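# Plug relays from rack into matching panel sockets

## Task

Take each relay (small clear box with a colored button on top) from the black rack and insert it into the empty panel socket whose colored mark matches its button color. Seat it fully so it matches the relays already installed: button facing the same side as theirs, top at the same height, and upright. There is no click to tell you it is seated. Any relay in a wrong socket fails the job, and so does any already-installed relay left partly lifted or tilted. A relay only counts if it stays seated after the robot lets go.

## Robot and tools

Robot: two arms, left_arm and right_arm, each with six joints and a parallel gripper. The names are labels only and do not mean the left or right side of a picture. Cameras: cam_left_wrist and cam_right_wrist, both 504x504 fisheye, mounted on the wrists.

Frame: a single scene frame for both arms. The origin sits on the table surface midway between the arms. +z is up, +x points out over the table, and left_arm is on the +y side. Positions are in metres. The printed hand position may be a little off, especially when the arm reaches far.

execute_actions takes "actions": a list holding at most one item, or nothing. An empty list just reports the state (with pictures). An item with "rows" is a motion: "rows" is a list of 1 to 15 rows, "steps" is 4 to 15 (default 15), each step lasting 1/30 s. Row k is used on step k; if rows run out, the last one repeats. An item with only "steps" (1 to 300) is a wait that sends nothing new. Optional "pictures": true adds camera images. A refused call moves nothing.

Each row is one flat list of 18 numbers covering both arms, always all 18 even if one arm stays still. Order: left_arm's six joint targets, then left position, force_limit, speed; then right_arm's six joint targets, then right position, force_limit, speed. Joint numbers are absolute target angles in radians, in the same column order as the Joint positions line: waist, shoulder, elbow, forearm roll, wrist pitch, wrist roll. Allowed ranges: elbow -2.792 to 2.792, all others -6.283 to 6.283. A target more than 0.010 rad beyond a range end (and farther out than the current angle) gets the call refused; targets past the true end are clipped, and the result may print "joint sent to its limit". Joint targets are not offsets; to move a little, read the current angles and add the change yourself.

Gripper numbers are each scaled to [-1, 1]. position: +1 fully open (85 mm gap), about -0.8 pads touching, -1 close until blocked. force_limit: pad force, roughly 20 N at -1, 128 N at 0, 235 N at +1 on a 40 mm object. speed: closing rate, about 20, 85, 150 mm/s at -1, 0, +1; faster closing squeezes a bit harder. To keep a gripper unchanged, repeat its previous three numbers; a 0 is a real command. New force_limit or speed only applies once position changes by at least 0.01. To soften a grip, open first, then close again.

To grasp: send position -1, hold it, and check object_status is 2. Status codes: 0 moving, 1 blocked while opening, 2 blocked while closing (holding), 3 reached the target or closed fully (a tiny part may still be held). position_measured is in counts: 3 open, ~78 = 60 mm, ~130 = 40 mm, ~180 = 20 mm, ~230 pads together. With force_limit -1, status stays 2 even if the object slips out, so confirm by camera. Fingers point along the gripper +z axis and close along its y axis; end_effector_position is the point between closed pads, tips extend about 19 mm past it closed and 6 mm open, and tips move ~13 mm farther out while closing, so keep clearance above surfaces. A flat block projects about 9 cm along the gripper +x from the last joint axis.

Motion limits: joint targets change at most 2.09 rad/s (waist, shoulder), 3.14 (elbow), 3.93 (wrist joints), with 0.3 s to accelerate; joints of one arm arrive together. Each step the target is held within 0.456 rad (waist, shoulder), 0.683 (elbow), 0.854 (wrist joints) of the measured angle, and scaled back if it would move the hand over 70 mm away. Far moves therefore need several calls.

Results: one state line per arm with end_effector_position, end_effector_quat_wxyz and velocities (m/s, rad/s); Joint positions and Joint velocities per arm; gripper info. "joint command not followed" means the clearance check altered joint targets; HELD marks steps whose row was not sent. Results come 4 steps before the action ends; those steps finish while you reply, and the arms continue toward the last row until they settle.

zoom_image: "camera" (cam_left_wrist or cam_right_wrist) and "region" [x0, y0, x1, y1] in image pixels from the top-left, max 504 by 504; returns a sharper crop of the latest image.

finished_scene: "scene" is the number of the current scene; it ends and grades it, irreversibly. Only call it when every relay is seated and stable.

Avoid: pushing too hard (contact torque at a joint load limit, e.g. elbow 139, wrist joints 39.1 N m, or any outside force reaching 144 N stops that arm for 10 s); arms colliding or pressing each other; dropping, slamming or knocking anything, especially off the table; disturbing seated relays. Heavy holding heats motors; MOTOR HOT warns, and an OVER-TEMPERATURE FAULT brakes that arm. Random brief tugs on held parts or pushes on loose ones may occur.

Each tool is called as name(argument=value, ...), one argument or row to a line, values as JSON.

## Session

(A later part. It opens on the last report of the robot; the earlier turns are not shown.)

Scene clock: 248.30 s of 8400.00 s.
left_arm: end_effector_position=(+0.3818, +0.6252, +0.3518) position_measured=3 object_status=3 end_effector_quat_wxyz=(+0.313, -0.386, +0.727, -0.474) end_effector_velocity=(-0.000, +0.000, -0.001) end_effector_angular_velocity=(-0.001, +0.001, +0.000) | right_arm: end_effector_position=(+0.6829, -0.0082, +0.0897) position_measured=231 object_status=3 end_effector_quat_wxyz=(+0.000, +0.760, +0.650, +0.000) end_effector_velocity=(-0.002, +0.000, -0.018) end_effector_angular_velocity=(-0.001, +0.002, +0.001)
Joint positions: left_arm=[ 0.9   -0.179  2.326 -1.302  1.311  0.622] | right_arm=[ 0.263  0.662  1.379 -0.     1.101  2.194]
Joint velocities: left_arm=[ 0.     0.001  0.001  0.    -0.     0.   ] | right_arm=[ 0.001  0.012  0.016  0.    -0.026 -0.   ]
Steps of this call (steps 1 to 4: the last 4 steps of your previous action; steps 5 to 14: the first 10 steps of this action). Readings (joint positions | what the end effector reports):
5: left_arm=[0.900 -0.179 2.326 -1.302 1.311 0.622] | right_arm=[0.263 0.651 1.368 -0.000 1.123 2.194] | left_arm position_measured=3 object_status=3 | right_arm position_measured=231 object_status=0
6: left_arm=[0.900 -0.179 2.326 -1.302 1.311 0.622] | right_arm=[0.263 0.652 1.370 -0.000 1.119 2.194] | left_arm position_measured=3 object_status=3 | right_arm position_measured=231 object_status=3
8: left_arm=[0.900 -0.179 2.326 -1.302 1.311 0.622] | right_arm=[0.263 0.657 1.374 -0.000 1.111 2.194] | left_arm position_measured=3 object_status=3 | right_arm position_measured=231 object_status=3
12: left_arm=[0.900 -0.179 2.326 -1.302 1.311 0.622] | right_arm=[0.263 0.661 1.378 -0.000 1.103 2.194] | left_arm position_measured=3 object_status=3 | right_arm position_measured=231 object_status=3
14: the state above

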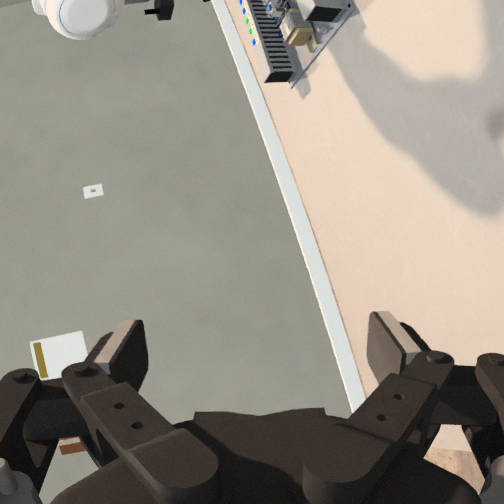

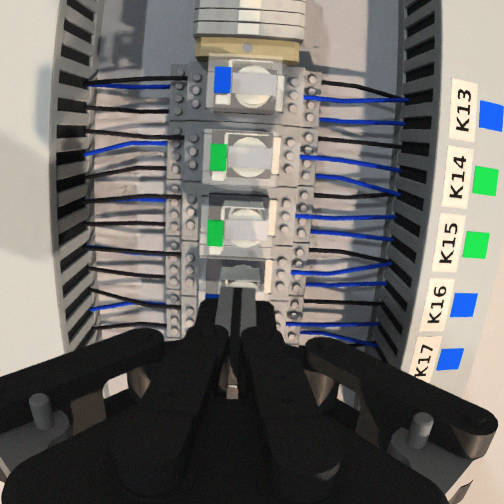

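Continue slowly to .0857.

execute_actions(
  actions=[
    {"rows":[[0.9,-0.179,2.326,-1.302,1.311,0.622,1,0,0,0.263,0.6628,1.3799,0,1.0989,2.194,-1,-0.6,1],[0.9,-0.179,2.326,-1.302,1.311,0.622,1,0,0,0.263,0.6628,1.3799,0,1.0989,2.194,-1,-0.6,1],[0.9,-0.179,2.326,-1.302,1.311,0.622,1,0,0,0.263,0.6633,1.3803,0,1.098,2.194,-1,-0.6,1],[0.9,-0.179,2.326,-1.302,1.311,0.622,1,0,0,0.263,0.6633,1.3803,0,1.098,2.194,-1,-0.6,1],[0.9,-0.179,2.326,-1.302,1.311,0.622,1,0,0,0.263,0.6638,1.3808,0,1.097,2.194,-1,-0.6,1],[0.9,-0.179,2.326,-1.302,1.311,0.622,1,0,0,0.263,0.6638,1.3808,0,1.097,2.194,-1,-0.6,1],[0.9,-0.179,2.326,-1.302,1.311,0.622,1,0,0,0.263,0.6643,1.3813,0,1.096,2.194,-1,-0.6,1],[0.9,-0.179,2.326,-1.302,1.311,0.622,1,0,0,0.263,0.6643,1.3813,0,1.096,2.194,-1,-0.6,1],[0.9,-0.179,2.326,-1.302,1.311,0.622,1,0,0,0.263,0.6647,1.3817,0,1.0952,2.194,-1,-0.6,1]],"steps":15},
  ],
)

execute_actions(
  actions=[
    {"rows":[[0.9,-0.179,2.326,-1.302,1.311,0.622,1,0,0,0.263,0.6505,1.368,0,1.1231,2.194,0.15,-0.6,1]],"steps":14},
  ],
  pictures=true,
)

zoom_image(
  camera="cam_right_wrist",
  region=[150,120,330,400],
)

Scene clock: 249.00 s of 8400.00 s.
left_arm: end_effector_position=(+0.3818, +0.6252, +0.3518) position_measured=3 object_status=3 end_effector_quat_wxyz=(+0.313, -0.386, +0.727, -0.474) end_effector_velocity=(+0.000, +0.000, +0.001) end_effector_angular_velocity=(+0.000, -0.000, +0.000) | right_arm: end_effector_position=(+0.6828, -0.0082, +0.0858) position_measured=231 object_status=3 end_effector_quat_wxyz=(+0.000, +0.760, +0.650, +0.000) end_effector_velocity=(-0.000, -0.000, -0.003) end_effector_angular_velocity=(-0.000, +0.000, -0.000)
Joint positions: left_arm=[ 0.9   -0.179  2.326 -1.302  1.311  0.622] | right_arm=[ 0.263  0.664  1.381 -0.     1.096  2.194]
Joint velocities: left_arm=[ 0.    -0.    -0.001  0.     0.    -0.001] | right_arm=[-0.     0.002  0.003 -0.    -0.005 -0.   ]
Steps of this call (steps 1 to 4: the last 4 steps of your previous action; steps 5 to 10: the robot went on to your last target; steps 11 to 21: the first 11 steps of this action). Readings (joint positions | what the end effector reports):
11: left_arm=[0.900 -0.179 2.326 -1.302 1.311 0.622] | right_arm=[0.263 0.662 1.379 -0.000 1.100 2.194] | left_arm position_measured=3 object_status=3 | right_arm position_measured=231 object_status=3
12: left_arm=[0.900 -0.179 2.326 -1.302 1.311 0.622] | right_arm=[0.263 0.662 1.380 -0.000 1.099 2.194] | left_arm position_measured=3 object_status=3 | right_arm position_measured=231 object_status=3
14: left_arm=[0.900 -0.179 2.326 -1.302 1.311 0.622] | right_arm=[0.263 0.663 1.380 -0.000 1.098 2.194] | left_arm position_measured=3 object_status=3 | right_arm position_measured=231 object_status=3
18: left_arm=[0.900 -0.179 2.326 -1.302 1.311 0.622] | right_arm=[0.263 0.664 1.381 -0.000 1.096 2.194] | left_arm position_measured=3 object_status=3 | right_arm position_measured=231 object_status=3
21: the state above

Scene clock: 249.47 s of 8400.00 s.
left_arm: end_effector_position=(+0.3818, +0.6252, +0.3518) position_measured=3 object_status=3 end_effector_quat_wxyz=(+0.313, -0.386, +0.727, -0.474) end_effector_velocity=(+0.000, -0.001, -0.000) end_effector_angular_velocity=(-0.001, +0.001, -0.001) | right_arm: end_effector_position=(+0.6827, -0.0083, +0.1041) position_measured=138 object_status=0 end_effector_quat_wxyz=(-0.000, +0.760, +0.650, -0.000) end_effector_velocity=(-0.000, -0.000, +0.001) end_effector_angular_velocity=(-0.001, -0.000, +0.000)
Joint positions: left_arm=[ 0.9   -0.179  2.326 -1.302  1.311  0.622] | right_arm=[0.263 0.651 1.368 0.    1.123 2.194]
Joint velocities: left_arm=[-0.001 -0.     0.    -0.     0.    -0.002] | right_arm=[-0.    -0.001 -0.    -0.001  0.001  0.   ]
Steps of this call (steps 1 to 4: the last 4 steps of your previous action; steps 5 to 14: the first 10 steps of this action). Readings (joint positions | what the end effector reports):
5: left_arm=[0.900 -0.179 2.326 -1.302 1.311 0.622] | right_arm=[0.263 0.664 1.382 -0.000 1.095 2.194] | left_arm position_measured=3 object_status=3 | right_arm position_measured=231 object_status=0
6: left_arm=[0.900 -0.179 2.326 -1.302 1.311 0.622] | right_arm=[0.263 0.662 1.379 -0.000 1.101 2.194] | left_arm position_measured=3 object_status=3 | right_arm position_measured=230 object_status=0
8: left_arm=[0.900 -0.179 2.326 -1.302 1.311 0.622] | right_arm=[0.263 0.652 1.368 0.000 1.121 2.194] | left_arm position_measured=3 object_status=3 | right_arm position_measured=214 object_status=0
12: left_arm=[0.900 -0.179 2.326 -1.302 1.311 0.622] | right_arm=[0.263 0.651 1.368 0.000 1.123 2.194] | left_arm position_measured=3 object_status=3 | right_arm position_measured=164 object_status=0
14: the state above

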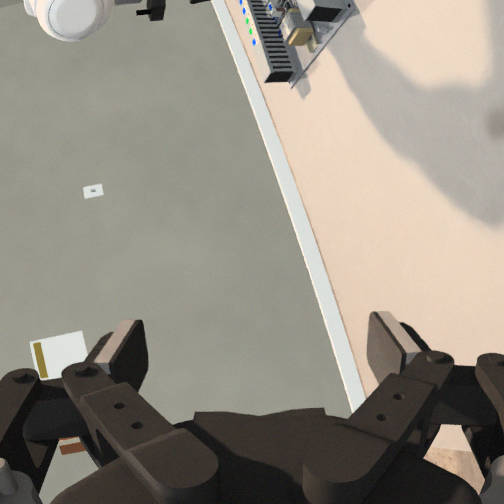

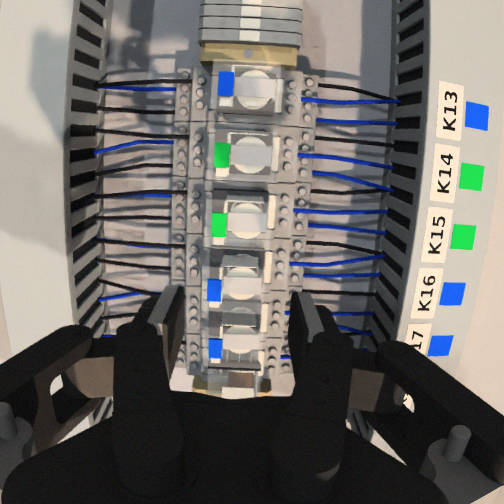

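Region (150, 120, 330, 400) of cam_right_wrist's 504x504 image, scaled by 1.800, with more detail than that image has; it fills the left 324 columns of this view, and the rest is white.

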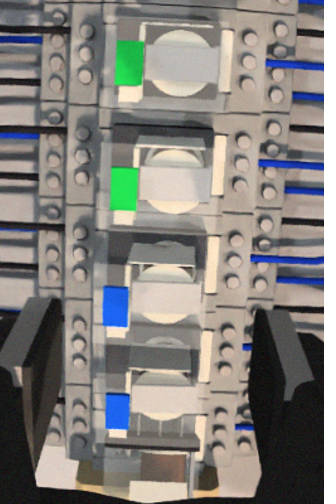

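execute_actions(
  actions=[
    {"rows":[[0.9,-0.179,2.326,-1.302,1.311,0.622,1,0,0,0.2637,0.6485,1.3713,0,1.1218,2.194,0.15,-0.6,1],[0.9,-0.179,2.326,-1.302,1.311,0.622,1,0,0,0.2637,0.6485,1.3713,0,1.1218,2.194,0.15,-0.6,1],[0.9,-0.179,2.326,-1.302,1.311,0.622,1,0,0,0.2637,0.6485,1.3713,0,1.1218,2.194,0.15,-0.6,1],[0.9,-0.179,2.326,-1.302,1.311,0.622,1,0,0,0.2637,0.6647,1.3869,0,1.09,2.194,0.15,-0.6,1],[0.9,-0.179,2.326,-1.302,1.311,0.622,1,0,0,0.2637,0.6647,1.3869,0,1.09,2.194,0.15,-0.6,1],[0.9,-0.179,2.326,-1.302,1.311,0.622,1,0,0,0.2637,0.6647,1.3869,0,1.09,2.194,0.15,-0.6,1],[0.9,-0.179,2.326,-1.302,1.311,0.622,1,0,0,0.2637,0.6713,1.3933,0,1.077,2.194,0.15,-0.6,1]],"steps":15},
  ],
)

execute_actions(
  actions=[
    {"steps":8},
  ],
  pictures=true,
)

zoom_image(
  camera="cam_right_wrist",
  region=[180,220,300,400],
)

Scene clock: 251.97 s of 8400.00 s.
left_arm: end_effector_position=(+0.3818, +0.6252, +0.3518) position_measured=3 object_status=3 end_effector_quat_wxyz=(+0.313, -0.386, +0.727, -0.474) end_effector_velocity=(-0.000, +0.001, -0.001) end_effector_angular_velocity=(-0.002, +0.002, +0.004) | right_arm: end_effector_position=(+0.6811, -0.0084, +0.0740) position_measured=110 object_status=3 end_effector_quat_wxyz=(+0.000, +0.760, +0.650, -0.000) end_effector_velocity=(+0.002, +0.001, +0.001) end_effector_angular_velocity=(+0.006, -0.006, -0.003)
Joint positions: left_arm=[ 0.9   -0.179  2.326 -1.302  1.311  0.622] | right_arm=[ 0.264  0.671  1.393 -0.     1.077  2.194]
Joint velocities: left_arm=[ 0.002  0.     0.001 -0.    -0.001 -0.002] | right_arm=[-0.001 -0.001  0.     0.003 -0.007  0.   ]
Steps of this call (steps 1 to 4: the last 4 steps of your previous action; steps 5 to 15: the robot went on to your last target; steps 16 to 64: nothing new was sent; steps 65 to 75: the first 11 steps of this action). Readings (joint positions | what the end effector reports):
65: left_arm=[0.900 -0.179 2.326 -1.302 1.311 0.622] | right_arm=[0.263 0.650 1.368 -0.000 1.123 2.194] | left_arm position_measured=3 object_status=3 | right_arm position_measured=110 object_status=3
66: left_arm=[0.900 -0.179 2.326 -1.302 1.311 0.622] | right_arm=[0.263 0.649 1.369 -0.000 1.123 2.194] | left_arm position_measured=3 object_status=3 | right_arm position_measured=110 object_status=3
68: left_arm=[0.900 -0.179 2.326 -1.302 1.311 0.622] | right_arm=[0.264 0.649 1.371 -0.000 1.122 2.194] | left_arm position_measured=3 object_status=3 | right_arm position_measured=110 object_status=3
72: left_arm=[0.900 -0.179 2.326 -1.302 1.311 0.622] | right_arm=[0.264 0.667 1.389 -0.000 1.085 2.194] | left_arm position_measured=3 object_status=3 | right_arm position_measured=110 object_status=3
75: the state above

Scene clock: 252.23 s of 8400.00 s.
left_arm: end_effector_position=(+0.3818, +0.6252, +0.3518) position_measured=3 object_status=3 end_effector_quat_wxyz=(+0.313, -0.386, +0.727, -0.474) end_effector_velocity=(+0.000, +0.000, -0.000) end_effector_angular_velocity=(+0.001, -0.000, -0.000) | right_arm: end_effector_position=(+0.6811, -0.0084, +0.0740) position_measured=110 object_status=3 end_effector_quat_wxyz=(+0.000, +0.760, +0.650, +0.000) end_effector_velocity=(+0.000, -0.000, +0.001) end_effector_angular_velocity=(+0.001, -0.001, -0.000)
Joint positions: left_arm=[ 0.9   -0.179  2.326 -1.302  1.311  0.622] | right_arm=[ 0.264  0.671  1.393 -0.     1.077  2.194]
Joint velocities: left_arm=[-0.    -0.    -0.     0.    -0.     0.001] | right_arm=[-0.    -0.001  0.     0.    -0.    -0.   ]
Kept back: nothing.
Steps of this call (steps 1 to 4: the last 4 steps of your previous action; steps 5 to 8: the robot went on to your last target). Readings (joint positions | what the end effector reports):
1: left_arm=[0.900 -0.179 2.326 -1.302 1.311 0.622] | right_arm=[0.264 0.671 1.393 -0.000 1.077 2.194] | left_arm position_measured=3 object_status=3 | right_arm position_measured=110 object_status=3
2: left_arm=[0.900 -0.179 2.326 -1.302 1.311 0.622] | right_arm=[0.264 0.671 1.393 -0.000 1.077 2.194] | left_arm position_measured=3 object_status=3 | right_arm position_measured=110 object_status=3
4: left_arm=[0.900 -0.179 2.326 -1.302 1.311 0.622] | right_arm=[0.264 0.671 1.393 -0.000 1.077 2.194] | left_arm position_measured=3 object_status=3 | right_arm position_measured=110 object_status=3
8: the state above

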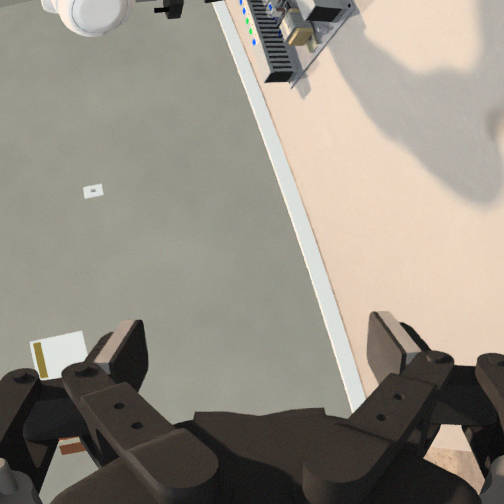

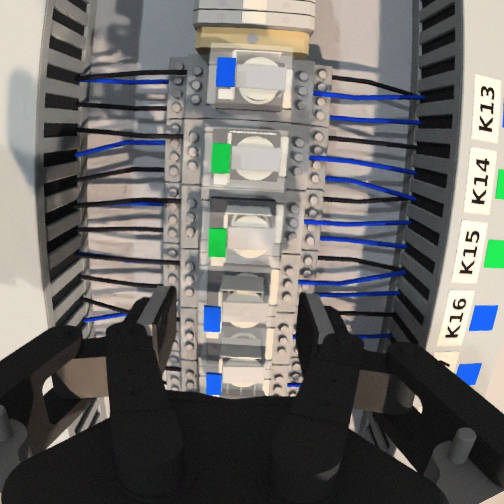

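Region (180, 220, 300, 400) of cam_right_wrist's 504x504 image, scaled by 2.800, with more detail than that image has.

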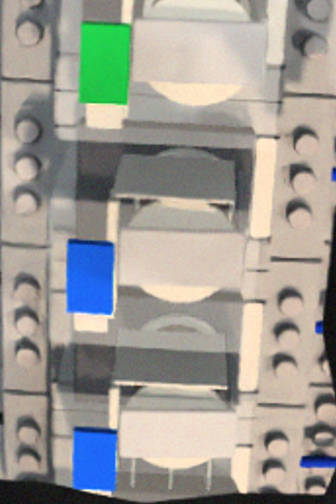

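execute_actions(
  actions=[
    {"rows":[[0.9,-0.179,2.326,-1.302,1.311,0.622,1,0,0,0.2637,0.6706,1.3926,0,1.0784,2.194,-1,-0.1,0.3]],"steps":15},
  ],
)

execute_actions(
  actions=[
    {"rows":[[0.9,-0.179,2.326,-1.302,1.311,0.622,1,0,0,0.2637,0.6706,1.3926,0,1.0784,2.194,-1,-0.1,0.3],[0.9,-0.179,2.326,-1.302,1.311,0.622,1,0,0,0.2637,0.6706,1.3926,0,1.0784,2.194,-1,-0.1,0.3],[0.9,-0.179,2.326,-1.302,1.311,0.622,1,0,0,0.2637,0.671,1.393,0,1.0776,2.194,-1,-0.1,0.3],[0.9,-0.179,2.326,-1.302,1.311,0.622,1,0,0,0.2637,0.671,1.393,0,1.0776,2.194,-1,-0.1,0.3],[0.9,-0.179,2.326,-1.302,1.311,0.622,1,0,0,0.2637,0.6713,1.3933,0,1.077,2.194,-1,-0.1,0.3],[0.9,-0.179,2.326,-1.302,1.311,0.622,1,0,0,0.2637,0.6713,1.3933,0,1.077,2.194,-1,-0.1,0.3],[0.9,-0.179,2.326,-1.302,1.311,0.622,1,0,0,0.2637,0.6717,1.3937,0,1.0762,2.194,-1,-0.1,0.3]],"steps":13},
  ],
  pictures=true,
)

zoom_image(
  camera="cam_right_wrist",
  region=[180,220,300,400],
)

Scene clock: 253.07 s of 8400.00 s.
left_arm: end_effector_position=(+0.3818, +0.6252, +0.3518) position_measured=3 object_status=3 end_effector_quat_wxyz=(+0.313, -0.386, +0.727, -0.474) end_effector_velocity=(-0.000, +0.000, -0.000) end_effector_angular_velocity=(-0.001, +0.001, +0.002) | right_arm: end_effector_position=(+0.6811, -0.0083, +0.0747) position_measured=167 object_status=0 end_effector_quat_wxyz=(-0.000, +0.760, +0.650, -0.000) end_effector_velocity=(-0.000, -0.000, -0.001) end_effector_angular_velocity=(-0.001, +0.001, +0.000)
Joint positions: left_arm=[ 0.9   -0.179  2.326 -1.302  1.311  0.622] | right_arm=[0.264 0.671 1.393 0.    1.079 2.194]
Joint velocities: left_arm=[ 0.001 -0.     0.    -0.     0.    -0.001] | right_arm=[-0.     0.001  0.    -0.    -0.    -0.   ]
Steps of this call (steps 1 to 14: the robot went on to your last target; steps 15 to 25: the first 11 steps of this action). Readings (joint positions | what the end effector reports):
15: left_arm=[0.900 -0.179 2.326 -1.302 1.311 0.622] | right_arm=[0.264 0.671 1.393 0.000 1.077 2.194] | left_arm position_measured=3 object_status=3 | right_arm position_measured=110 object_status=0
16: left_arm=[0.900 -0.179 2.326 -1.302 1.311 0.622] | right_arm=[0.264 0.671 1.393 0.000 1.077 2.194] | left_arm position_measured=3 object_status=3 | right_arm position_measured=110 object_status=0
18: left_arm=[0.900 -0.179 2.326 -1.302 1.311 0.622] | right_arm=[0.264 0.671 1.393 0.000 1.078 2.194] | left_arm position_measured=3 object_status=3 | right_arm position_measured=122 object_status=0
22: left_arm=[0.900 -0.179 2.326 -1.302 1.311 0.622] | right_arm=[0.264 0.671 1.393 0.000 1.078 2.194] | left_arm position_measured=3 object_status=3 | right_arm position_measured=156 object_status=0
25: the state above

Scene clock: 253.50 s of 8400.00 s.
left_arm: end_effector_position=(+0.3818, +0.6252, +0.3518) position_measured=3 object_status=3 end_effector_quat_wxyz=(+0.313, -0.386, +0.727, -0.474) end_effector_velocity=(+0.000, -0.000, -0.000) end_effector_angular_velocity=(-0.002, +0.001, -0.001) | right_arm: end_effector_position=(+0.6811, -0.0083, +0.0742) position_measured=167 object_status=2 end_effector_quat_wxyz=(+0.000, +0.760, +0.650, +0.000) end_effector_velocity=(+0.001, -0.000, -0.001) end_effector_angular_velocity=(+0.001, -0.003, -0.001)
Joint positions: left_arm=[ 0.9   -0.179  2.326 -1.302  1.311  0.622] | right_arm=[0.264 0.671 1.393 0.    1.077 2.194]
Joint velocities: left_arm=[-0.     0.001  0.    -0.     0.001 -0.001] | right_arm=[-0.001  0.     0.001 -0.    -0.005 -0.   ]
Steps of this call (steps 1 to 4: the last 4 steps of your previous action; steps 5 to 13: the first 9 steps of this action). Readings (joint positions | what the end effector reports):
5: left_arm=[0.900 -0.179 2.326 -1.302 1.311 0.622] | right_arm=[0.264 0.671 1.393 0.000 1.079 2.194] | left_arm position_measured=3 object_status=3 | right_arm position_measured=167 object_status=2
6: left_arm=[0.900 -0.179 2.326 -1.302 1.311 0.622] | right_arm=[0.264 0.671 1.393 0.000 1.079 2.194] | left_arm position_measured=3 object_status=3 | right_arm position_measured=167 object_status=2
8: left_arm=[0.900 -0.179 2.326 -1.302 1.311 0.622] | right_arm=[0.264 0.671 1.393 0.000 1.079 2.194] | left_arm position_measured=3 object_status=3 | right_arm position_measured=167 object_status=2
12: left_arm=[0.900 -0.179 2.326 -1.302 1.311 0.622] | right_arm=[0.264 0.671 1.393 0.000 1.077 2.194] | left_arm position_measured=3 object_status=3 | right_arm position_measured=167 object_status=2
13: the state above

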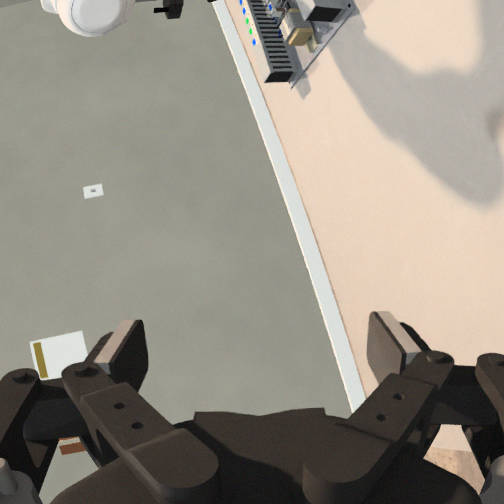

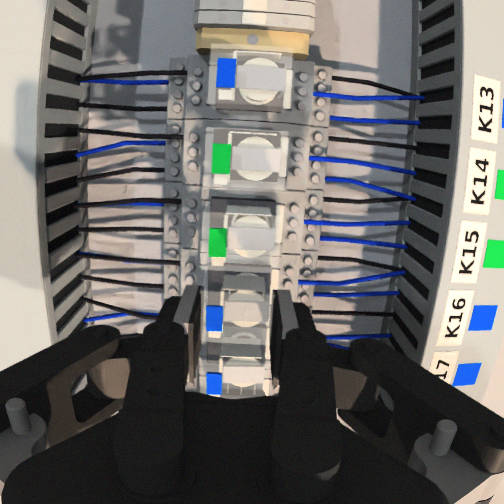

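Region (180, 220, 300, 400) of cam_right_wrist's 504x504 image, scaled by 2.800, with more detail than that image has.

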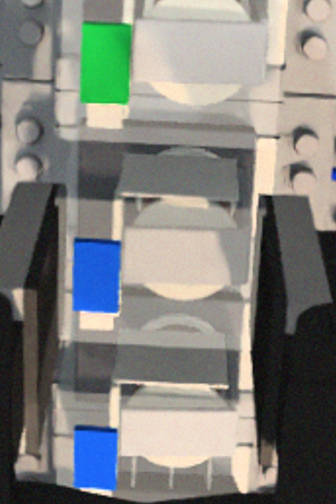

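execute_actions(
  actions=[
    {"rows":[[0.9,-0.179,2.326,-1.302,1.311,0.622,1,0,0,0.2637,0.6713,1.3933,0,1.077,2.194,0.15,-0.5,0.5]],"steps":15},
  ],
)

execute_actions(
  actions=[
    {"steps":8},
  ],
  pictures=true,
)

zoom_image(
  camera="cam_right_wrist",
  region=[180,220,300,400],
)

Scene clock: 254.00 s of 8400.00 s.
left_arm: end_effector_position=(+0.3818, +0.6252, +0.3518) position_measured=3 object_status=3 end_effector_quat_wxyz=(+0.313, -0.386, +0.727, -0.474) end_effector_velocity=(+0.000, +0.000, -0.000) end_effector_angular_velocity=(-0.001, +0.000, +0.000) | right_arm: end_effector_position=(+0.6812, -0.0084, +0.0735) position_measured=111 object_status=0 end_effector_quat_wxyz=(+0.000, +0.760, +0.650, -0.000) end_effector_velocity=(-0.001, +0.000, +0.001) end_effector_angular_velocity=(+0.001, +0.003, -0.001)
Joint positions: left_arm=[ 0.9   -0.179  2.326 -1.302  1.311  0.622] | right_arm=[ 0.264  0.672  1.393 -0.     1.077  2.194]
Joint velocities: left_arm=[ 0.     0.001 -0.    -0.     0.    -0.   ] | right_arm=[-0.    -0.001 -0.     0.002  0.003 -0.   ]
Steps of this call (steps 1 to 4: the last 4 steps of your previous action; steps 5 to 15: the first 11 steps of this action). Readings (joint positions | what the end effector reports):
5: left_arm=[0.900 -0.179 2.326 -1.302 1.311 0.622] | right_arm=[0.264 0.671 1.394 0.000 1.076 2.194] | left_arm position_measured=3 object_status=3 | right_arm position_measured=167 object_status=0
6: left_arm=[0.900 -0.179 2.326 -1.302 1.311 0.622] | right_arm=[0.264 0.671 1.394 -0.000 1.076 2.194] | left_arm position_measured=3 object_status=3 | right_arm position_measured=167 object_status=0
8: left_arm=[0.900 -0.179 2.326 -1.302 1.311 0.622] | right_arm=[0.264 0.672 1.394 -0.000 1.076 2.194] | left_arm position_measured=3 object_status=3 | right_arm position_measured=153 object_status=0
12: left_arm=[0.900 -0.179 2.326 -1.302 1.311 0.622] | right_arm=[0.264 0.672 1.393 -0.000 1.076 2.194] | left_arm position_measured=3 object_status=3 | right_arm position_measured=118 object_status=0
15: the state above

Scene clock: 254.27 s of 8400.00 s.
left_arm: end_effector_position=(+0.3818, +0.6252, +0.3518) position_measured=3 object_status=3 end_effector_quat_wxyz=(+0.313, -0.386, +0.727, -0.474) end_effector_velocity=(-0.000, +0.001, +0.000) end_effector_angular_velocity=(-0.000, +0.000, +0.002) | right_arm: end_effector_position=(+0.6811, -0.0084, +0.0736) position_measured=110 object_status=3 end_effector_quat_wxyz=(-0.000, +0.760, +0.650, -0.000) end_effector_velocity=(-0.000, +0.001, +0.002) end_effector_angular_velocity=(+0.001, -0.002, +0.001)
Joint positions: left_arm=[ 0.9   -0.179  2.326 -1.302  1.311  0.622] | right_arm=[ 0.264  0.672  1.393 -0.     1.077  2.194]
Joint velocities: left_arm=[ 0.002  0.    -0.001  0.     0.    -0.001] | right_arm=[ 0.001 -0.003 -0.     0.     0.    -0.   ]
Kept back: nothing.
Steps of this call (steps 1 to 4: the last 4 steps of your previous action; steps 5 to 8: the robot went on to your last target). Readings (joint positions | what the end effector reports):
1: left_arm=[0.900 -0.179 2.326 -1.302 1.311 0.622] | right_arm=[0.264 0.672 1.393 -0.000 1.077 2.194] | left_arm position_measured=3 object_status=3 | right_arm position_measured=110 object_status=0
2: left_arm=[0.900 -0.179 2.326 -1.302 1.311 0.622] | right_arm=[0.264 0.672 1.393 -0.000 1.077 2.194] | left_arm position_measured=3 object_status=3 | right_arm position_measured=110 object_status=0
4: left_arm=[0.900 -0.179 2.326 -1.302 1.311 0.622] | right_arm=[0.264 0.672 1.393 -0.000 1.077 2.194] | left_arm position_measured=3 object_status=3 | right_arm position_measured=110 object_status=0
8: the state above

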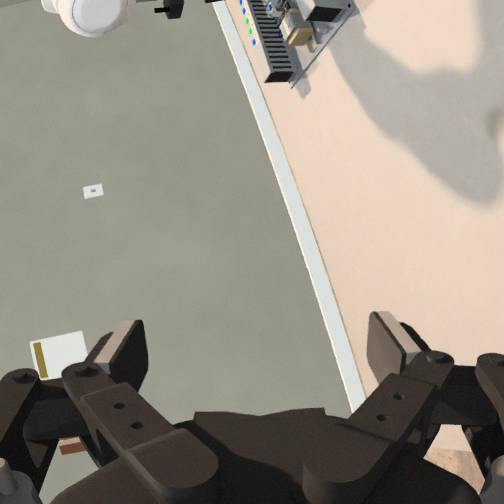

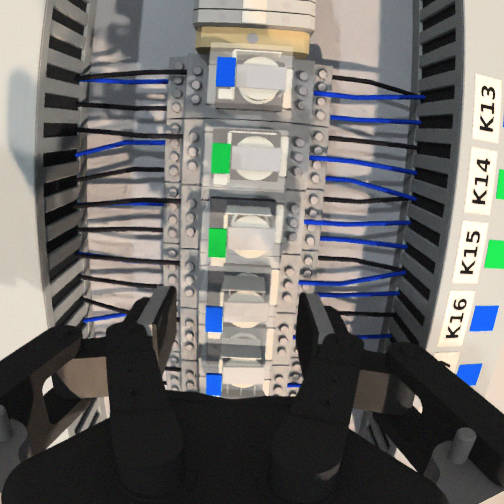

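Region (180, 220, 300, 400) of cam_right_wrist's 504x504 image, scaled by 2.800, with more detail than that image has.

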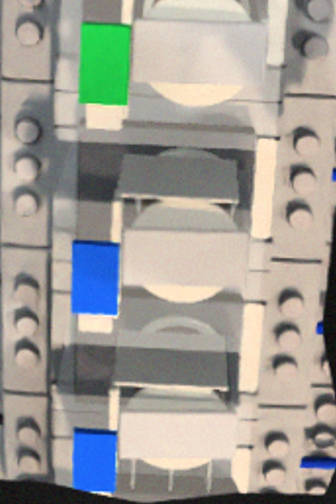

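execute_actions(
  actions=[
    {"rows":[[0.9,-0.179,2.326,-1.302,1.311,0.622,1,0,0,0.2637,0.63,1.352,0,1.1596,2.194,0.15,-0.5,0.5],[0.9,-0.179,2.326,-1.302,1.311,0.622,1,0,0,0.2637,0.63,1.352,0,1.1596,2.194,0.15,-0.5,0.5],[0.9,-0.179,2.326,-1.302,1.311,0.622,1,0,0,0.2637,0.63,1.352,0,1.1596,2.194,0.15,-0.5,0.5],[0.9,-0.179,2.326,-1.302,1.311,0.622,1,0,0,0.2637,0.63,1.352,0,1.1596,2.194,0.15,-0.5,0.5],[0.9,-0.179,2.326,-1.302,1.311,0.622,1,0,0,0.2637,0.63,1.352,0,1.1596,2.194,0.15,-0.5,0.5],[0.9,-0.179,2.326,-1.302,1.311,0.622,1,0,0,0.2637,0.63,1.352,0,1.1596,2.194,0.15,-0.5,0.5],[0.9,-0.179,2.326,-1.302,1.311,0.622,1,0,0,0.195,0.56,1.41,0,1.1716,2.12,0.5,-0.5,0.5]],"steps":15},
  ],
)

execute_actions(
  actions=[
    {"steps":12},
  ],
  pictures=true,
)

Scene clock: 255.10 s of 8400.00 s.
left_arm: end_effector_position=(+0.3818, +0.6252, +0.3518) position_measured=3 object_status=3 end_effector_quat_wxyz=(+0.313, -0.386, +0.727, -0.474) end_effector_velocity=(+0.001, -0.001, +0.000) end_effector_angular_velocity=(+0.001, -0.001, -0.004) | right_arm: end_effector_position=(+0.6794, -0.0584, +0.1538) position_measured=87 object_status=0 end_effector_quat_wxyz=(+0.000, +0.759, +0.651, +0.000) end_effector_velocity=(-0.016, -0.456, +0.235) end_effector_angular_velocity=(+0.020, -0.047, +0.008)
Joint positions: left_arm=[ 0.9   -0.179  2.326 -1.302  1.311  0.622] | right_arm=[ 0.212  0.578  1.395 -0.     1.169  2.139]
Joint velocities: left_arm=[-0.003  0.    -0.001  0.     0.001  0.001] | right_arm=[-0.481 -0.498  0.369 -0.     0.078 -0.489]
Steps of this call (steps 1 to 14: the robot went on to your last target; steps 15 to 25: the first 11 steps of this action). Readings (joint positions | what the end effector reports):
15: left_arm=[0.900 -0.179 2.326 -1.302 1.311 0.622] | right_arm=[0.264 0.671 1.393 0.000 1.077 2.194] | left_arm position_measured=3 object_status=3 | right_arm position_measured=110 object_status=3
16: left_arm=[0.900 -0.179 2.326 -1.302 1.311 0.622] | right_arm=[0.264 0.668 1.390 0.000 1.085 2.194] | left_arm position_measured=3 object_status=3 | right_arm position_measured=110 object_status=3
18: left_arm=[0.900 -0.179 2.326 -1.302 1.311 0.622] | right_arm=[0.264 0.644 1.365 0.000 1.133 2.194] | left_arm position_measured=3 object_status=3 | right_arm position_measured=110 object_status=3
22: left_arm=[0.900 -0.179 2.326 -1.302 1.311 0.622] | right_arm=[0.260 0.626 1.356 0.000 1.160 2.190] | left_arm position_measured=3 object_status=3 | right_arm position_measured=109 object_status=0
25: the state above

Scene clock: 255.50 s of 8400.00 s.
left_arm: end_effector_position=(+0.3818, +0.6252, +0.3518) position_measured=3 object_status=3 end_effector_quat_wxyz=(+0.313, -0.386, +0.727, -0.474) end_effector_velocity=(-0.000, -0.000, -0.000) end_effector_angular_velocity=(-0.001, +0.001, +0.001) | right_arm: end_effector_position=(+0.6776, -0.0751, +0.1615) position_measured=66 object_status=0 end_effector_quat_wxyz=(+0.000, +0.758, +0.652, +0.000) end_effector_velocity=(+0.000, +0.001, -0.002) end_effector_angular_velocity=(-0.000, +0.002, +0.000)
Joint positions: left_arm=[ 0.9   -0.179  2.326 -1.302  1.311  0.622] | right_arm=[ 0.195  0.56   1.41  -0.     1.172  2.12 ]
Joint velocities: left_arm=[-0.001 -0.     0.001  0.    -0.001 -0.001] | right_arm=[ 0.     0.003 -0.001  0.     0.    -0.   ]
Kept back: nothing.
Steps of this call (steps 1 to 4: the last 4 steps of your previous action; steps 5 to 12: the robot went on to your last target). Readings (joint positions | what the end effector reports):
1: left_arm=[0.900 -0.179 2.326 -1.302 1.311 0.622] | right_arm=[0.200 0.565 1.405 -0.000 1.171 2.126] | left_arm position_measured=3 object_status=3 | right_arm position_measured=78 object_status=0
2: left_arm=[0.900 -0.179 2.326 -1.302 1.311 0.622] | right_arm=[0.195 0.560 1.409 -0.000 1.172 2.121] | left_arm position_measured=3 object_status=3 | right_arm position_measured=73 object_status=0
4: left_arm=[0.900 -0.179 2.326 -1.302 1.311 0.622] | right_arm=[0.195 0.560 1.410 -0.000 1.172 2.120] | left_arm position_measured=3 object_status=3 | right_arm position_measured=68 object_status=0
8: left_arm=[0.900 -0.179 2.326 -1.302 1.311 0.622] | right_arm=[0.195 0.560 1.410 -0.000 1.172 2.120] | left_arm position_measured=3 object_status=3 | right_arm position_measured=66 object_status=0
12: the state above

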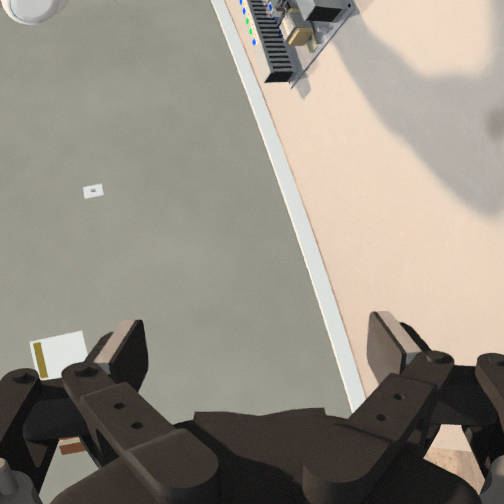

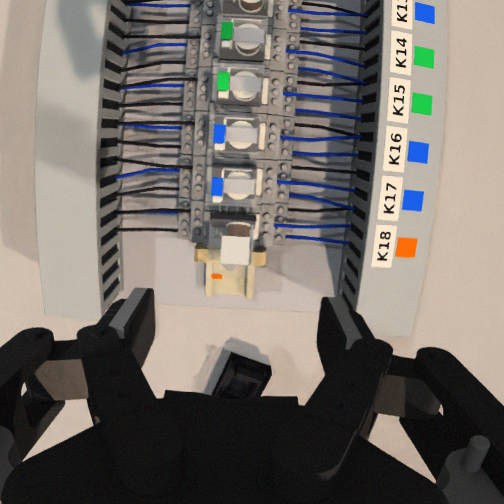

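zoom_image(
  camera="cam_right_wrist",
  region=[170,150,310,320],
)

Region (170, 150, 310, 320) of cam_right_wrist's 504x504 image, scaled by 2.965, with more detail than that image has; it fills the left 415 columns of this view, and the rest is white.

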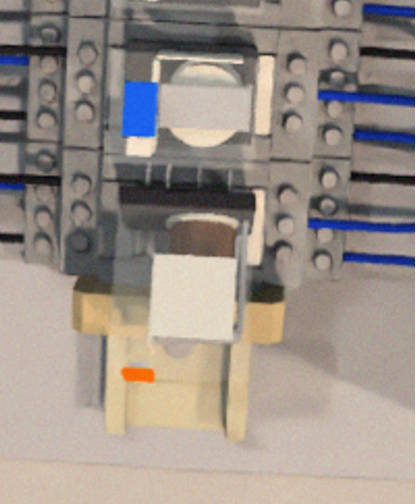

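execute_actions(
  actions=[
    {"rows":[[0.9,-0.179,2.326,-1.302,1.311,0.622,1,0,0,-0.05,0.44,1.6,0.6,1.1,1.6,0.5,-0.5,0.5]],"steps":15},
  ],
)

execute_actions(
  actions=[
    {"steps":12},
  ],
)

execute_actions(
  actions=[
    {"rows":[[0.9,-0.179,2.326,-1.302,1.311,0.622,1,0,0,-0.15,0.54,1.8,1.24,1.02,0.93,0.5,-0.5,0.5]],"steps":15},
  ],
)

execute_actions(
  actions=[
    {"steps":10},
  ],
)

execute_actions(
  actions=[
    {"rows":[[0.9,-0.179,2.326,-1.302,1.311,0.622,1,0,0,-0.1343,0.5834,1.8002,1.242,1.0113,0.9178,0.3,-0.5,0.5]],"steps":15},
  ],
  pictures=true,
)

Scene clock: 257.20 s of 8400.00 s.
left_arm: end_effector_position=(+0.3818, +0.6252, +0.3518) position_measured=3 object_status=3 end_effector_quat_wxyz=(+0.313, -0.386, +0.727, -0.474) end_effector_velocity=(+0.000, +0.000, +0.000) end_effector_angular_velocity=(-0.000, -0.000, +0.000) | right_arm: end_effector_position=(+0.6586, -0.1257, +0.1957) position_measured=66 object_status=3 end_effector_quat_wxyz=(-0.188, +0.736, +0.634, +0.145) end_effector_velocity=(+0.014, -0.124, +0.143) end_effector_angular_velocity=(+1.079, -0.288, -0.172)
Joint positions: left_arm=[ 0.9   -0.179  2.326 -1.302  1.311  0.622] | right_arm=[-0.025  0.452  1.58   0.537  1.108  1.654]
Joint velocities: left_arm=[ 0.  0. -0.  0.  0. -0.] | right_arm=[-0.505 -0.251  0.394  1.236 -0.149 -1.073]
Steps of this call (steps 1 to 30: the robot went on to your last target; steps 31 to 40: nothing new was sent; steps 41 to 51: the first 11 steps of this action). Readings (joint positions | what the end effector reports):
41: left_arm=[0.900 -0.179 2.326 -1.302 1.311 0.622] | right_arm=[0.195 0.560 1.410 0.000 1.172 2.120] | left_arm position_measured=3 object_status=3 | right_arm position_measured=66 object_status=3
42: left_arm=[0.900 -0.179 2.326 -1.302 1.311 0.622] | right_arm=[0.192 0.559 1.412 0.008 1.171 2.113] | left_arm position_measured=3 object_status=3 | right_arm position_measured=66 object_status=3
44: left_arm=[0.900 -0.179 2.326 -1.302 1.311 0.622] | right_arm=[0.168 0.548 1.431 0.066 1.164 2.063] | left_arm position_measured=3 object_status=3 | right_arm position_measured=66 object_status=3
48: left_arm=[0.900 -0.179 2.326 -1.302 1.311 0.622] | right_arm=[0.053 0.491 1.520 0.348 1.130 1.819] | left_arm position_measured=3 object_status=3 | right_arm position_measured=66 object_status=3
51: the state above

Scene clock: 257.60 s of 8400.00 s.
left_arm: end_effector_position=(+0.3818, +0.6252, +0.3518) position_measured=3 object_status=3 end_effector_quat_wxyz=(+0.313, -0.386, +0.727, -0.474) end_effector_velocity=(+0.000, -0.000, +0.001) end_effector_angular_velocity=(+0.001, -0.001, -0.002) | right_arm: end_effector_position=(+0.6596, -0.1318, +0.2030) position_measured=66 object_status=3 end_effector_quat_wxyz=(-0.202, +0.732, +0.628, +0.169) end_effector_velocity=(+0.000, -0.001, -0.000) end_effector_angular_velocity=(+0.000, +0.000, -0.001)
Joint positions: left_arm=[ 0.9   -0.179  2.326 -1.302  1.311  0.622] | right_arm=[-0.05  0.44  1.6   0.6   1.1   1.6 ]
Joint velocities: left_arm=[-0.     0.    -0.001  0.     0.001  0.001] | right_arm=[-0.001  0.     0.     0.    -0.    -0.   ]
Kept back: nothing.
Steps of this call (steps 1 to 4: the last 4 steps of your previous action; steps 5 to 12: the robot went on to your last target). Readings (joint positions | what the end effector reports):
1: left_arm=[0.900 -0.179 2.326 -1.302 1.311 0.622] | right_arm=[-0.039 0.445 1.591 0.572 1.103 1.624] | left_arm position_measured=3 object_status=3 | right_arm position_measured=66 object_status=3
2: left_arm=[0.900 -0.179 2.326 -1.302 1.311 0.622] | right_arm=[-0.047 0.441 1.597 0.592 1.101 1.607] | left_arm position_measured=3 object_status=3 | right_arm position_measured=66 object_status=3
4: left_arm=[0.900 -0.179 2.326 -1.302 1.311 0.622] | right_arm=[-0.050 0.440 1.600 0.599 1.100 1.600] | left_arm position_measured=3 object_status=3 | right_arm position_measured=66 object_status=3
8: left_arm=[0.900 -0.179 2.326 -1.302 1.311 0.622] | right_arm=[-0.050 0.440 1.600 0.600 1.100 1.600] | left_arm position_measured=3 object_status=3 | right_arm position_measured=66 object_status=3
12: the state above

Scene clock: 257.97 s of 8400.00 s.
left_arm: end_effector_position=(+0.3818, +0.6252, +0.3518) position_measured=3 object_status=3 end_effector_quat_wxyz=(+0.313, -0.386, +0.727, -0.474) end_effector_velocity=(-0.000, +0.000, +0.000) end_effector_angular_velocity=(-0.001, +0.000, -0.000) | right_arm: end_effector_position=(+0.6668, -0.1143, +0.1365) position_measured=66 object_status=3 end_effector_quat_wxyz=(-0.295, +0.671, +0.594, +0.333) end_effector_velocity=(+0.080, -0.043, -0.156) end_effector_angular_velocity=(+0.799, -0.542, -0.401)
Joint positions: left_arm=[ 0.9   -0.179  2.326 -1.302  1.311  0.622] | right_arm=[-0.136  0.526  1.771  1.147  1.032  1.027]
Joint velocities: left_arm=[ 0.     0.    -0.    -0.     0.001 -0.001] | right_arm=[-0.231  0.231  0.46   1.476 -0.185 -1.548]
Steps of this call (steps 1 to 11: the first 11 steps of this action). Readings (joint positions | what the end effector reports):
1: left_arm=[0.900 -0.179 2.326 -1.302 1.311 0.622] | right_arm=[-0.050 0.440 1.600 0.600 1.100 1.600] | left_arm position_measured=3 object_status=3 | right_arm position_measured=66 object_status=3
2: left_arm=[0.900 -0.179 2.326 -1.302 1.311 0.622] | right_arm=[-0.051 0.441 1.602 0.608 1.099 1.592] | left_arm position_measured=3 object_status=3 | right_arm position_measured=66 object_status=3
4: left_arm=[0.900 -0.179 2.326 -1.302 1.311 0.622] | right_arm=[-0.060 0.449 1.620 0.663 1.092 1.534] | left_arm position_measured=3 object_status=3 | right_arm position_measured=66 object_status=3
8: left_arm=[0.900 -0.179 2.326 -1.302 1.311 0.622] | right_arm=[-0.103 0.492 1.705 0.937 1.058 1.247] | left_arm position_measured=3 object_status=3 | right_arm position_measured=66 object_status=3
11: the state above

Scene clock: 258.30 s of 8400.00 s.
left_arm: end_effector_position=(+0.3818, +0.6252, +0.3518) position_measured=3 object_status=3 end_effector_quat_wxyz=(+0.313, -0.386, +0.727, -0.474) end_effector_velocity=(-0.000, +0.000, +0.000) end_effector_angular_velocity=(+0.001, -0.001, +0.000) | right_arm: end_effector_position=(+0.6723, -0.1178, +0.1270) position_measured=66 object_status=3 end_effector_quat_wxyz=(-0.295, +0.666, +0.582, +0.363) end_effector_velocity=(-0.000, -0.000, +0.000) end_effector_angular_velocity=(+0.000, -0.001, -0.000)
Joint positions: left_arm=[ 0.9   -0.179  2.326 -1.302  1.311  0.622] | right_arm=[-0.15  0.54  1.8   1.24  1.02  0.93]
Joint velocities: left_arm=[ 0.001 -0.     0.     0.     0.     0.001] | right_arm=[-0.    -0.001  0.001  0.    -0.    -0.001]
Kept back: nothing.
Steps of this call (steps 1 to 4: the last 4 steps of your previous action; steps 5 to 10: the robot went on to your last target). Readings (joint positions | what the end effector reports):
1: left_arm=[0.900 -0.179 2.326 -1.302 1.311 0.622] | right_arm=[-0.142 0.533 1.785 1.190 1.026 0.982] | left_arm position_measured=3 object_status=3 | right_arm position_measured=66 object_status=3
2: left_arm=[0.900 -0.179 2.326 -1.302 1.311 0.622] | right_arm=[-0.147 0.537 1.794 1.220 1.022 0.951] | left_arm position_measured=3 object_status=3 | right_arm position_measured=66 object_status=3
4: left_arm=[0.900 -0.179 2.326 -1.302 1.311 0.622] | right_arm=[-0.150 0.540 1.800 1.239 1.020 0.931] | left_arm position_measured=3 object_status=3 | right_arm position_measured=66 object_status=3
8: left_arm=[0.900 -0.179 2.326 -1.302 1.311 0.622] | right_arm=[-0.150 0.540 1.800 1.240 1.020 0.930] | left_arm position_measured=3 object_status=3 | right_arm position_measured=66 object_status=3
10: the state above

Scene clock: 258.67 s of 8400.00 s.
left_arm: end_effector_position=(+0.3818, +0.6252, +0.3518) position_measured=3 object_status=3 end_effector_quat_wxyz=(+0.313, -0.386, +0.727, -0.474) end_effector_velocity=(+0.000, -0.000, -0.000) end_effector_angular_velocity=(+0.001, -0.000, -0.001) | right_arm: end_effector_position=(+0.6676, -0.1071, +0.0922) position_measured=91 object_status=0 end_effector_quat_wxyz=(-0.304, +0.668, +0.583, +0.348) end_effector_velocity=(-0.000, +0.000, +0.000) end_effector_angular_velocity=(-0.000, -0.001, +0.001)
Joint positions: left_arm=[ 0.9   -0.179  2.326 -1.302  1.311  0.622] | right_arm=[-0.134  0.584  1.8    1.242  1.011  0.918]
Joint velocities: left_arm=[-0.001  0.     0.    -0.    -0.     0.001] | right_arm=[ 0.001 -0.001  0.    -0.     0.    -0.   ]
Steps of this call (steps 1 to 11: the first 11 steps of this action). Readings (joint positions | what the end effector reports):
1: left_arm=[0.900 -0.179 2.326 -1.302 1.311 0.622] | right_arm=[-0.150 0.540 1.800 1.240 1.020 0.930] | left_arm position_measured=3 object_status=3 | right_arm position_measured=66 object_status=0
2: left_arm=[0.900 -0.179 2.326 -1.302 1.311 0.622] | right_arm=[-0.149 0.543 1.800 1.240 1.019 0.929] | left_arm position_measured=3 object_status=3 | right_arm position_measured=67 object_status=0
4: left_arm=[0.900 -0.179 2.326 -1.302 1.311 0.622] | right_arm=[-0.139 0.569 1.800 1.241 1.014 0.922] | left_arm position_measured=3 object_status=3 | right_arm position_measured=79 object_status=0
8: left_arm=[0.900 -0.179 2.326 -1.302 1.311 0.622] | right_arm=[-0.134 0.584 1.800 1.242 1.011 0.918] | left_arm position_measured=3 object_status=3 | right_arm position_measured=90 object_status=0
11: the state above

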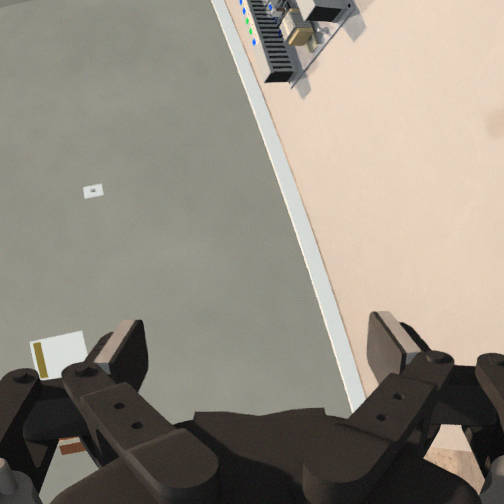

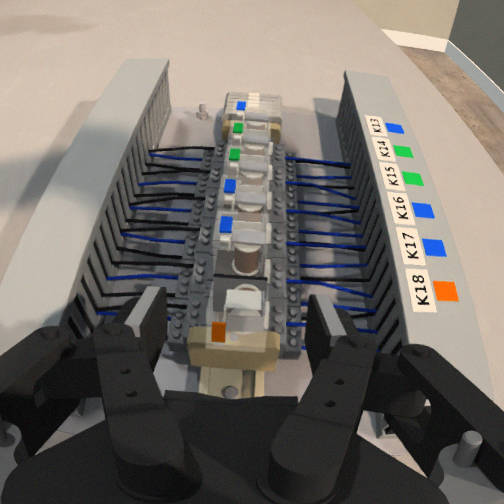

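execute_actions(
  actions=[],
)

Scene clock: 259.30 s of 8400.00 s.
left_arm: end_effector_position=(+0.3818, +0.6252, +0.3518) position_measured=3 object_status=3 end_effector_quat_wxyz=(+0.313, -0.386, +0.727, -0.474) end_effector_velocity=(+0.000, -0.000, +0.000) end_effector_angular_velocity=(-0.001, +0.000, -0.000) | right_arm: end_effector_position=(+0.6676, -0.1071, +0.0924) position_measured=91 object_status=3 end_effector_quat_wxyz=(-0.304, +0.668, +0.584, +0.348) end_effector_velocity=(+0.000, +0.000, +0.001) end_effector_angular_velocity=(+0.000, -0.001, +0.000)
Joint positions: left_arm=[ 0.9   -0.179  2.326 -1.302  1.311  0.622] | right_arm=[-0.134  0.583  1.8    1.242  1.011  0.918]
Joint velocities: left_arm=[-0.001 -0.    -0.    -0.     0.    -0.001] | right_arm=[ 0.    -0.001 -0.     0.     0.    -0.   ]
Kept back: nothing.
Steps of this call (steps 1 to 4: the last 4 steps of your previous action; steps 5 to 15: the robot went on to your last target; steps 16 to 19: nothing new was sent). Readings (joint positions | what the end effector reports):
1: left_arm=[0.900 -0.179 2.326 -1.302 1.311 0.622] | right_arm=[-0.134 0.584 1.800 1.242 1.011 0.918] | left_arm position_measured=3 object_status=3 | right_arm position_measured=91 object_status=0
2: left_arm=[0.900 -0.179 2.326 -1.302 1.311 0.622] | right_arm=[-0.134 0.584 1.800 1.242 1.011 0.918] | left_arm position_measured=3 object_status=3 | right_arm position_measured=91 object_status=0
4: left_arm=[0.900 -0.179 2.326 -1.302 1.311 0.622] | right_arm=[-0.134 0.584 1.800 1.242 1.011 0.918] | left_arm position_measured=3 object_status=3 | right_arm position_measured=91 object_status=0
8: left_arm=[0.900 -0.179 2.326 -1.302 1.311 0.622] | right_arm=[-0.134 0.584 1.800 1.242 1.011 0.918] | left_arm position_measured=3 object_status=3 | right_arm position_measured=91 object_status=3
19: the state above
All arms were judged still, so your last target was given up. Only a new action makes them travel on or press farther. Fingers that are still opening or closing keep moving.

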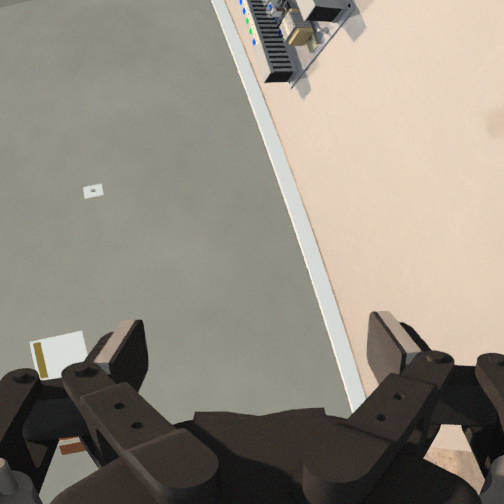

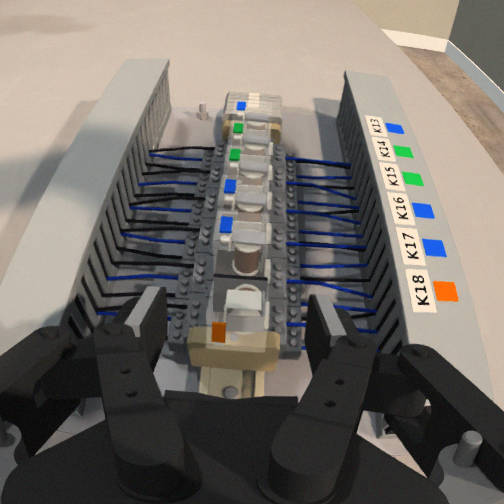

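execute_actions(
  actions=[
    {"rows":[[0.9,-0.179,2.326,-1.302,1.311,0.622,1,0,0,-0.1067,0.607,1.7926,1.269,0.9892,0.906,0.3,0,0]],"steps":15},
  ],
  pictures=true,
)

Scene clock: 259.77 s of 8400.00 s.
left_arm: end_effector_position=(+0.3818, +0.6252, +0.3518) position_measured=3 object_status=3 end_effector_quat_wxyz=(+0.313, -0.386, +0.727, -0.474) end_effector_velocity=(+0.000, +0.000, +0.001) end_effector_angular_velocity=(+0.001, -0.001, -0.001) | right_arm: end_effector_position=(+0.6705, -0.0865, +0.0785) position_measured=91 object_status=3 end_effector_quat_wxyz=(-0.304, +0.668, +0.584, +0.348) end_effector_velocity=(+0.000, -0.001, -0.001) end_effector_angular_velocity=(-0.000, +0.001, -0.001)
Joint positions: left_arm=[ 0.9   -0.179  2.326 -1.302  1.311  0.622] | right_arm=[-0.107  0.607  1.793  1.269  0.989  0.906]
Joint velocities: left_arm=[-0.     0.    -0.001  0.     0.001  0.001] | right_arm=[-0.001  0.001 -0.    -0.    -0.    -0.   ]
Steps of this call (steps 1 to 3: nothing new was sent; steps 4 to 14: the first 11 steps of this action). Readings (joint positions | what the end effector reports):
4: left_arm=[0.900 -0.179 2.326 -1.302 1.311 0.622] | right_arm=[-0.134 0.583 1.800 1.242 1.011 0.918] | left_arm position_measured=3 object_status=3 | right_arm position_measured=91 object_status=3
5: left_arm=[0.900 -0.179 2.326 -1.302 1.311 0.622] | right_arm=[-0.131 0.586 1.799 1.246 1.008 0.916] | left_arm position_measured=3 object_status=3 | right_arm position_measured=91 object_status=3
7: left_arm=[0.900 -0.179 2.326 -1.302 1.311 0.622] | right_arm=[-0.111 0.603 1.794 1.264 0.993 0.908] | left_arm position_measured=3 object_status=3 | right_arm position_measured=91 object_status=3
11: left_arm=[0.900 -0.179 2.326 -1.302 1.311 0.622] | right_arm=[-0.107 0.607 1.793 1.269 0.989 0.906] | left_arm position_measured=3 object_status=3 | right_arm position_measured=91 object_status=3
14: the state above

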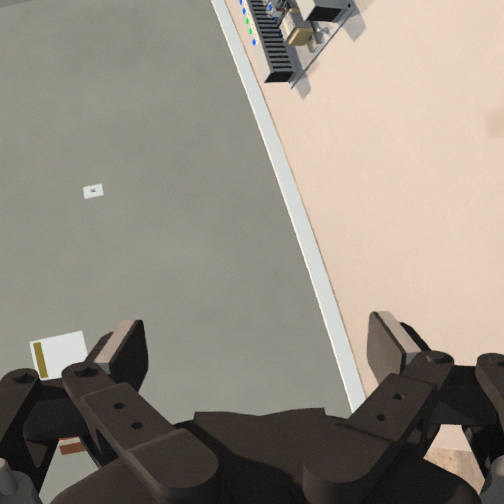

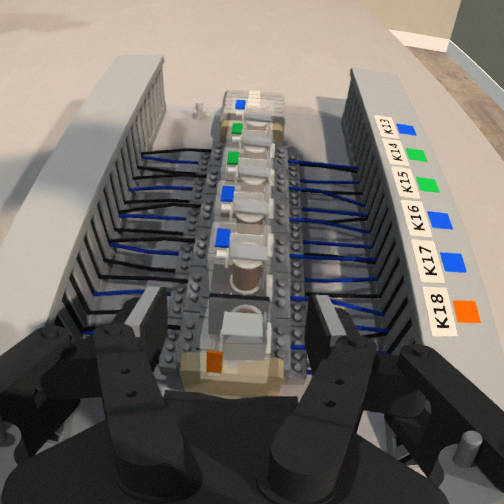

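zoom_image(
  camera="cam_right_wrist",
  region=[140,240,340,420],
)

Region (140, 240, 340, 420) of cam_right_wrist's 504x504 image, scaled by 2.520, with more detail than that image has; it fills the top 454 rows of this view, and the rest is white.

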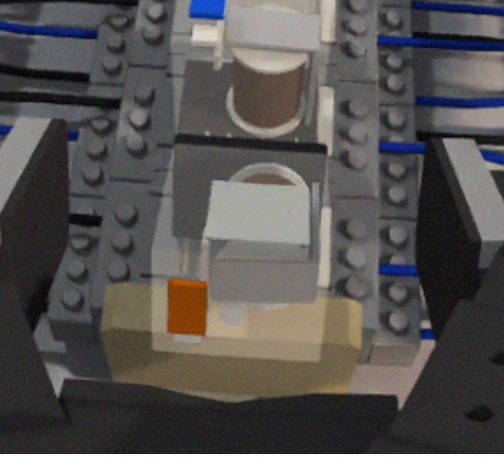

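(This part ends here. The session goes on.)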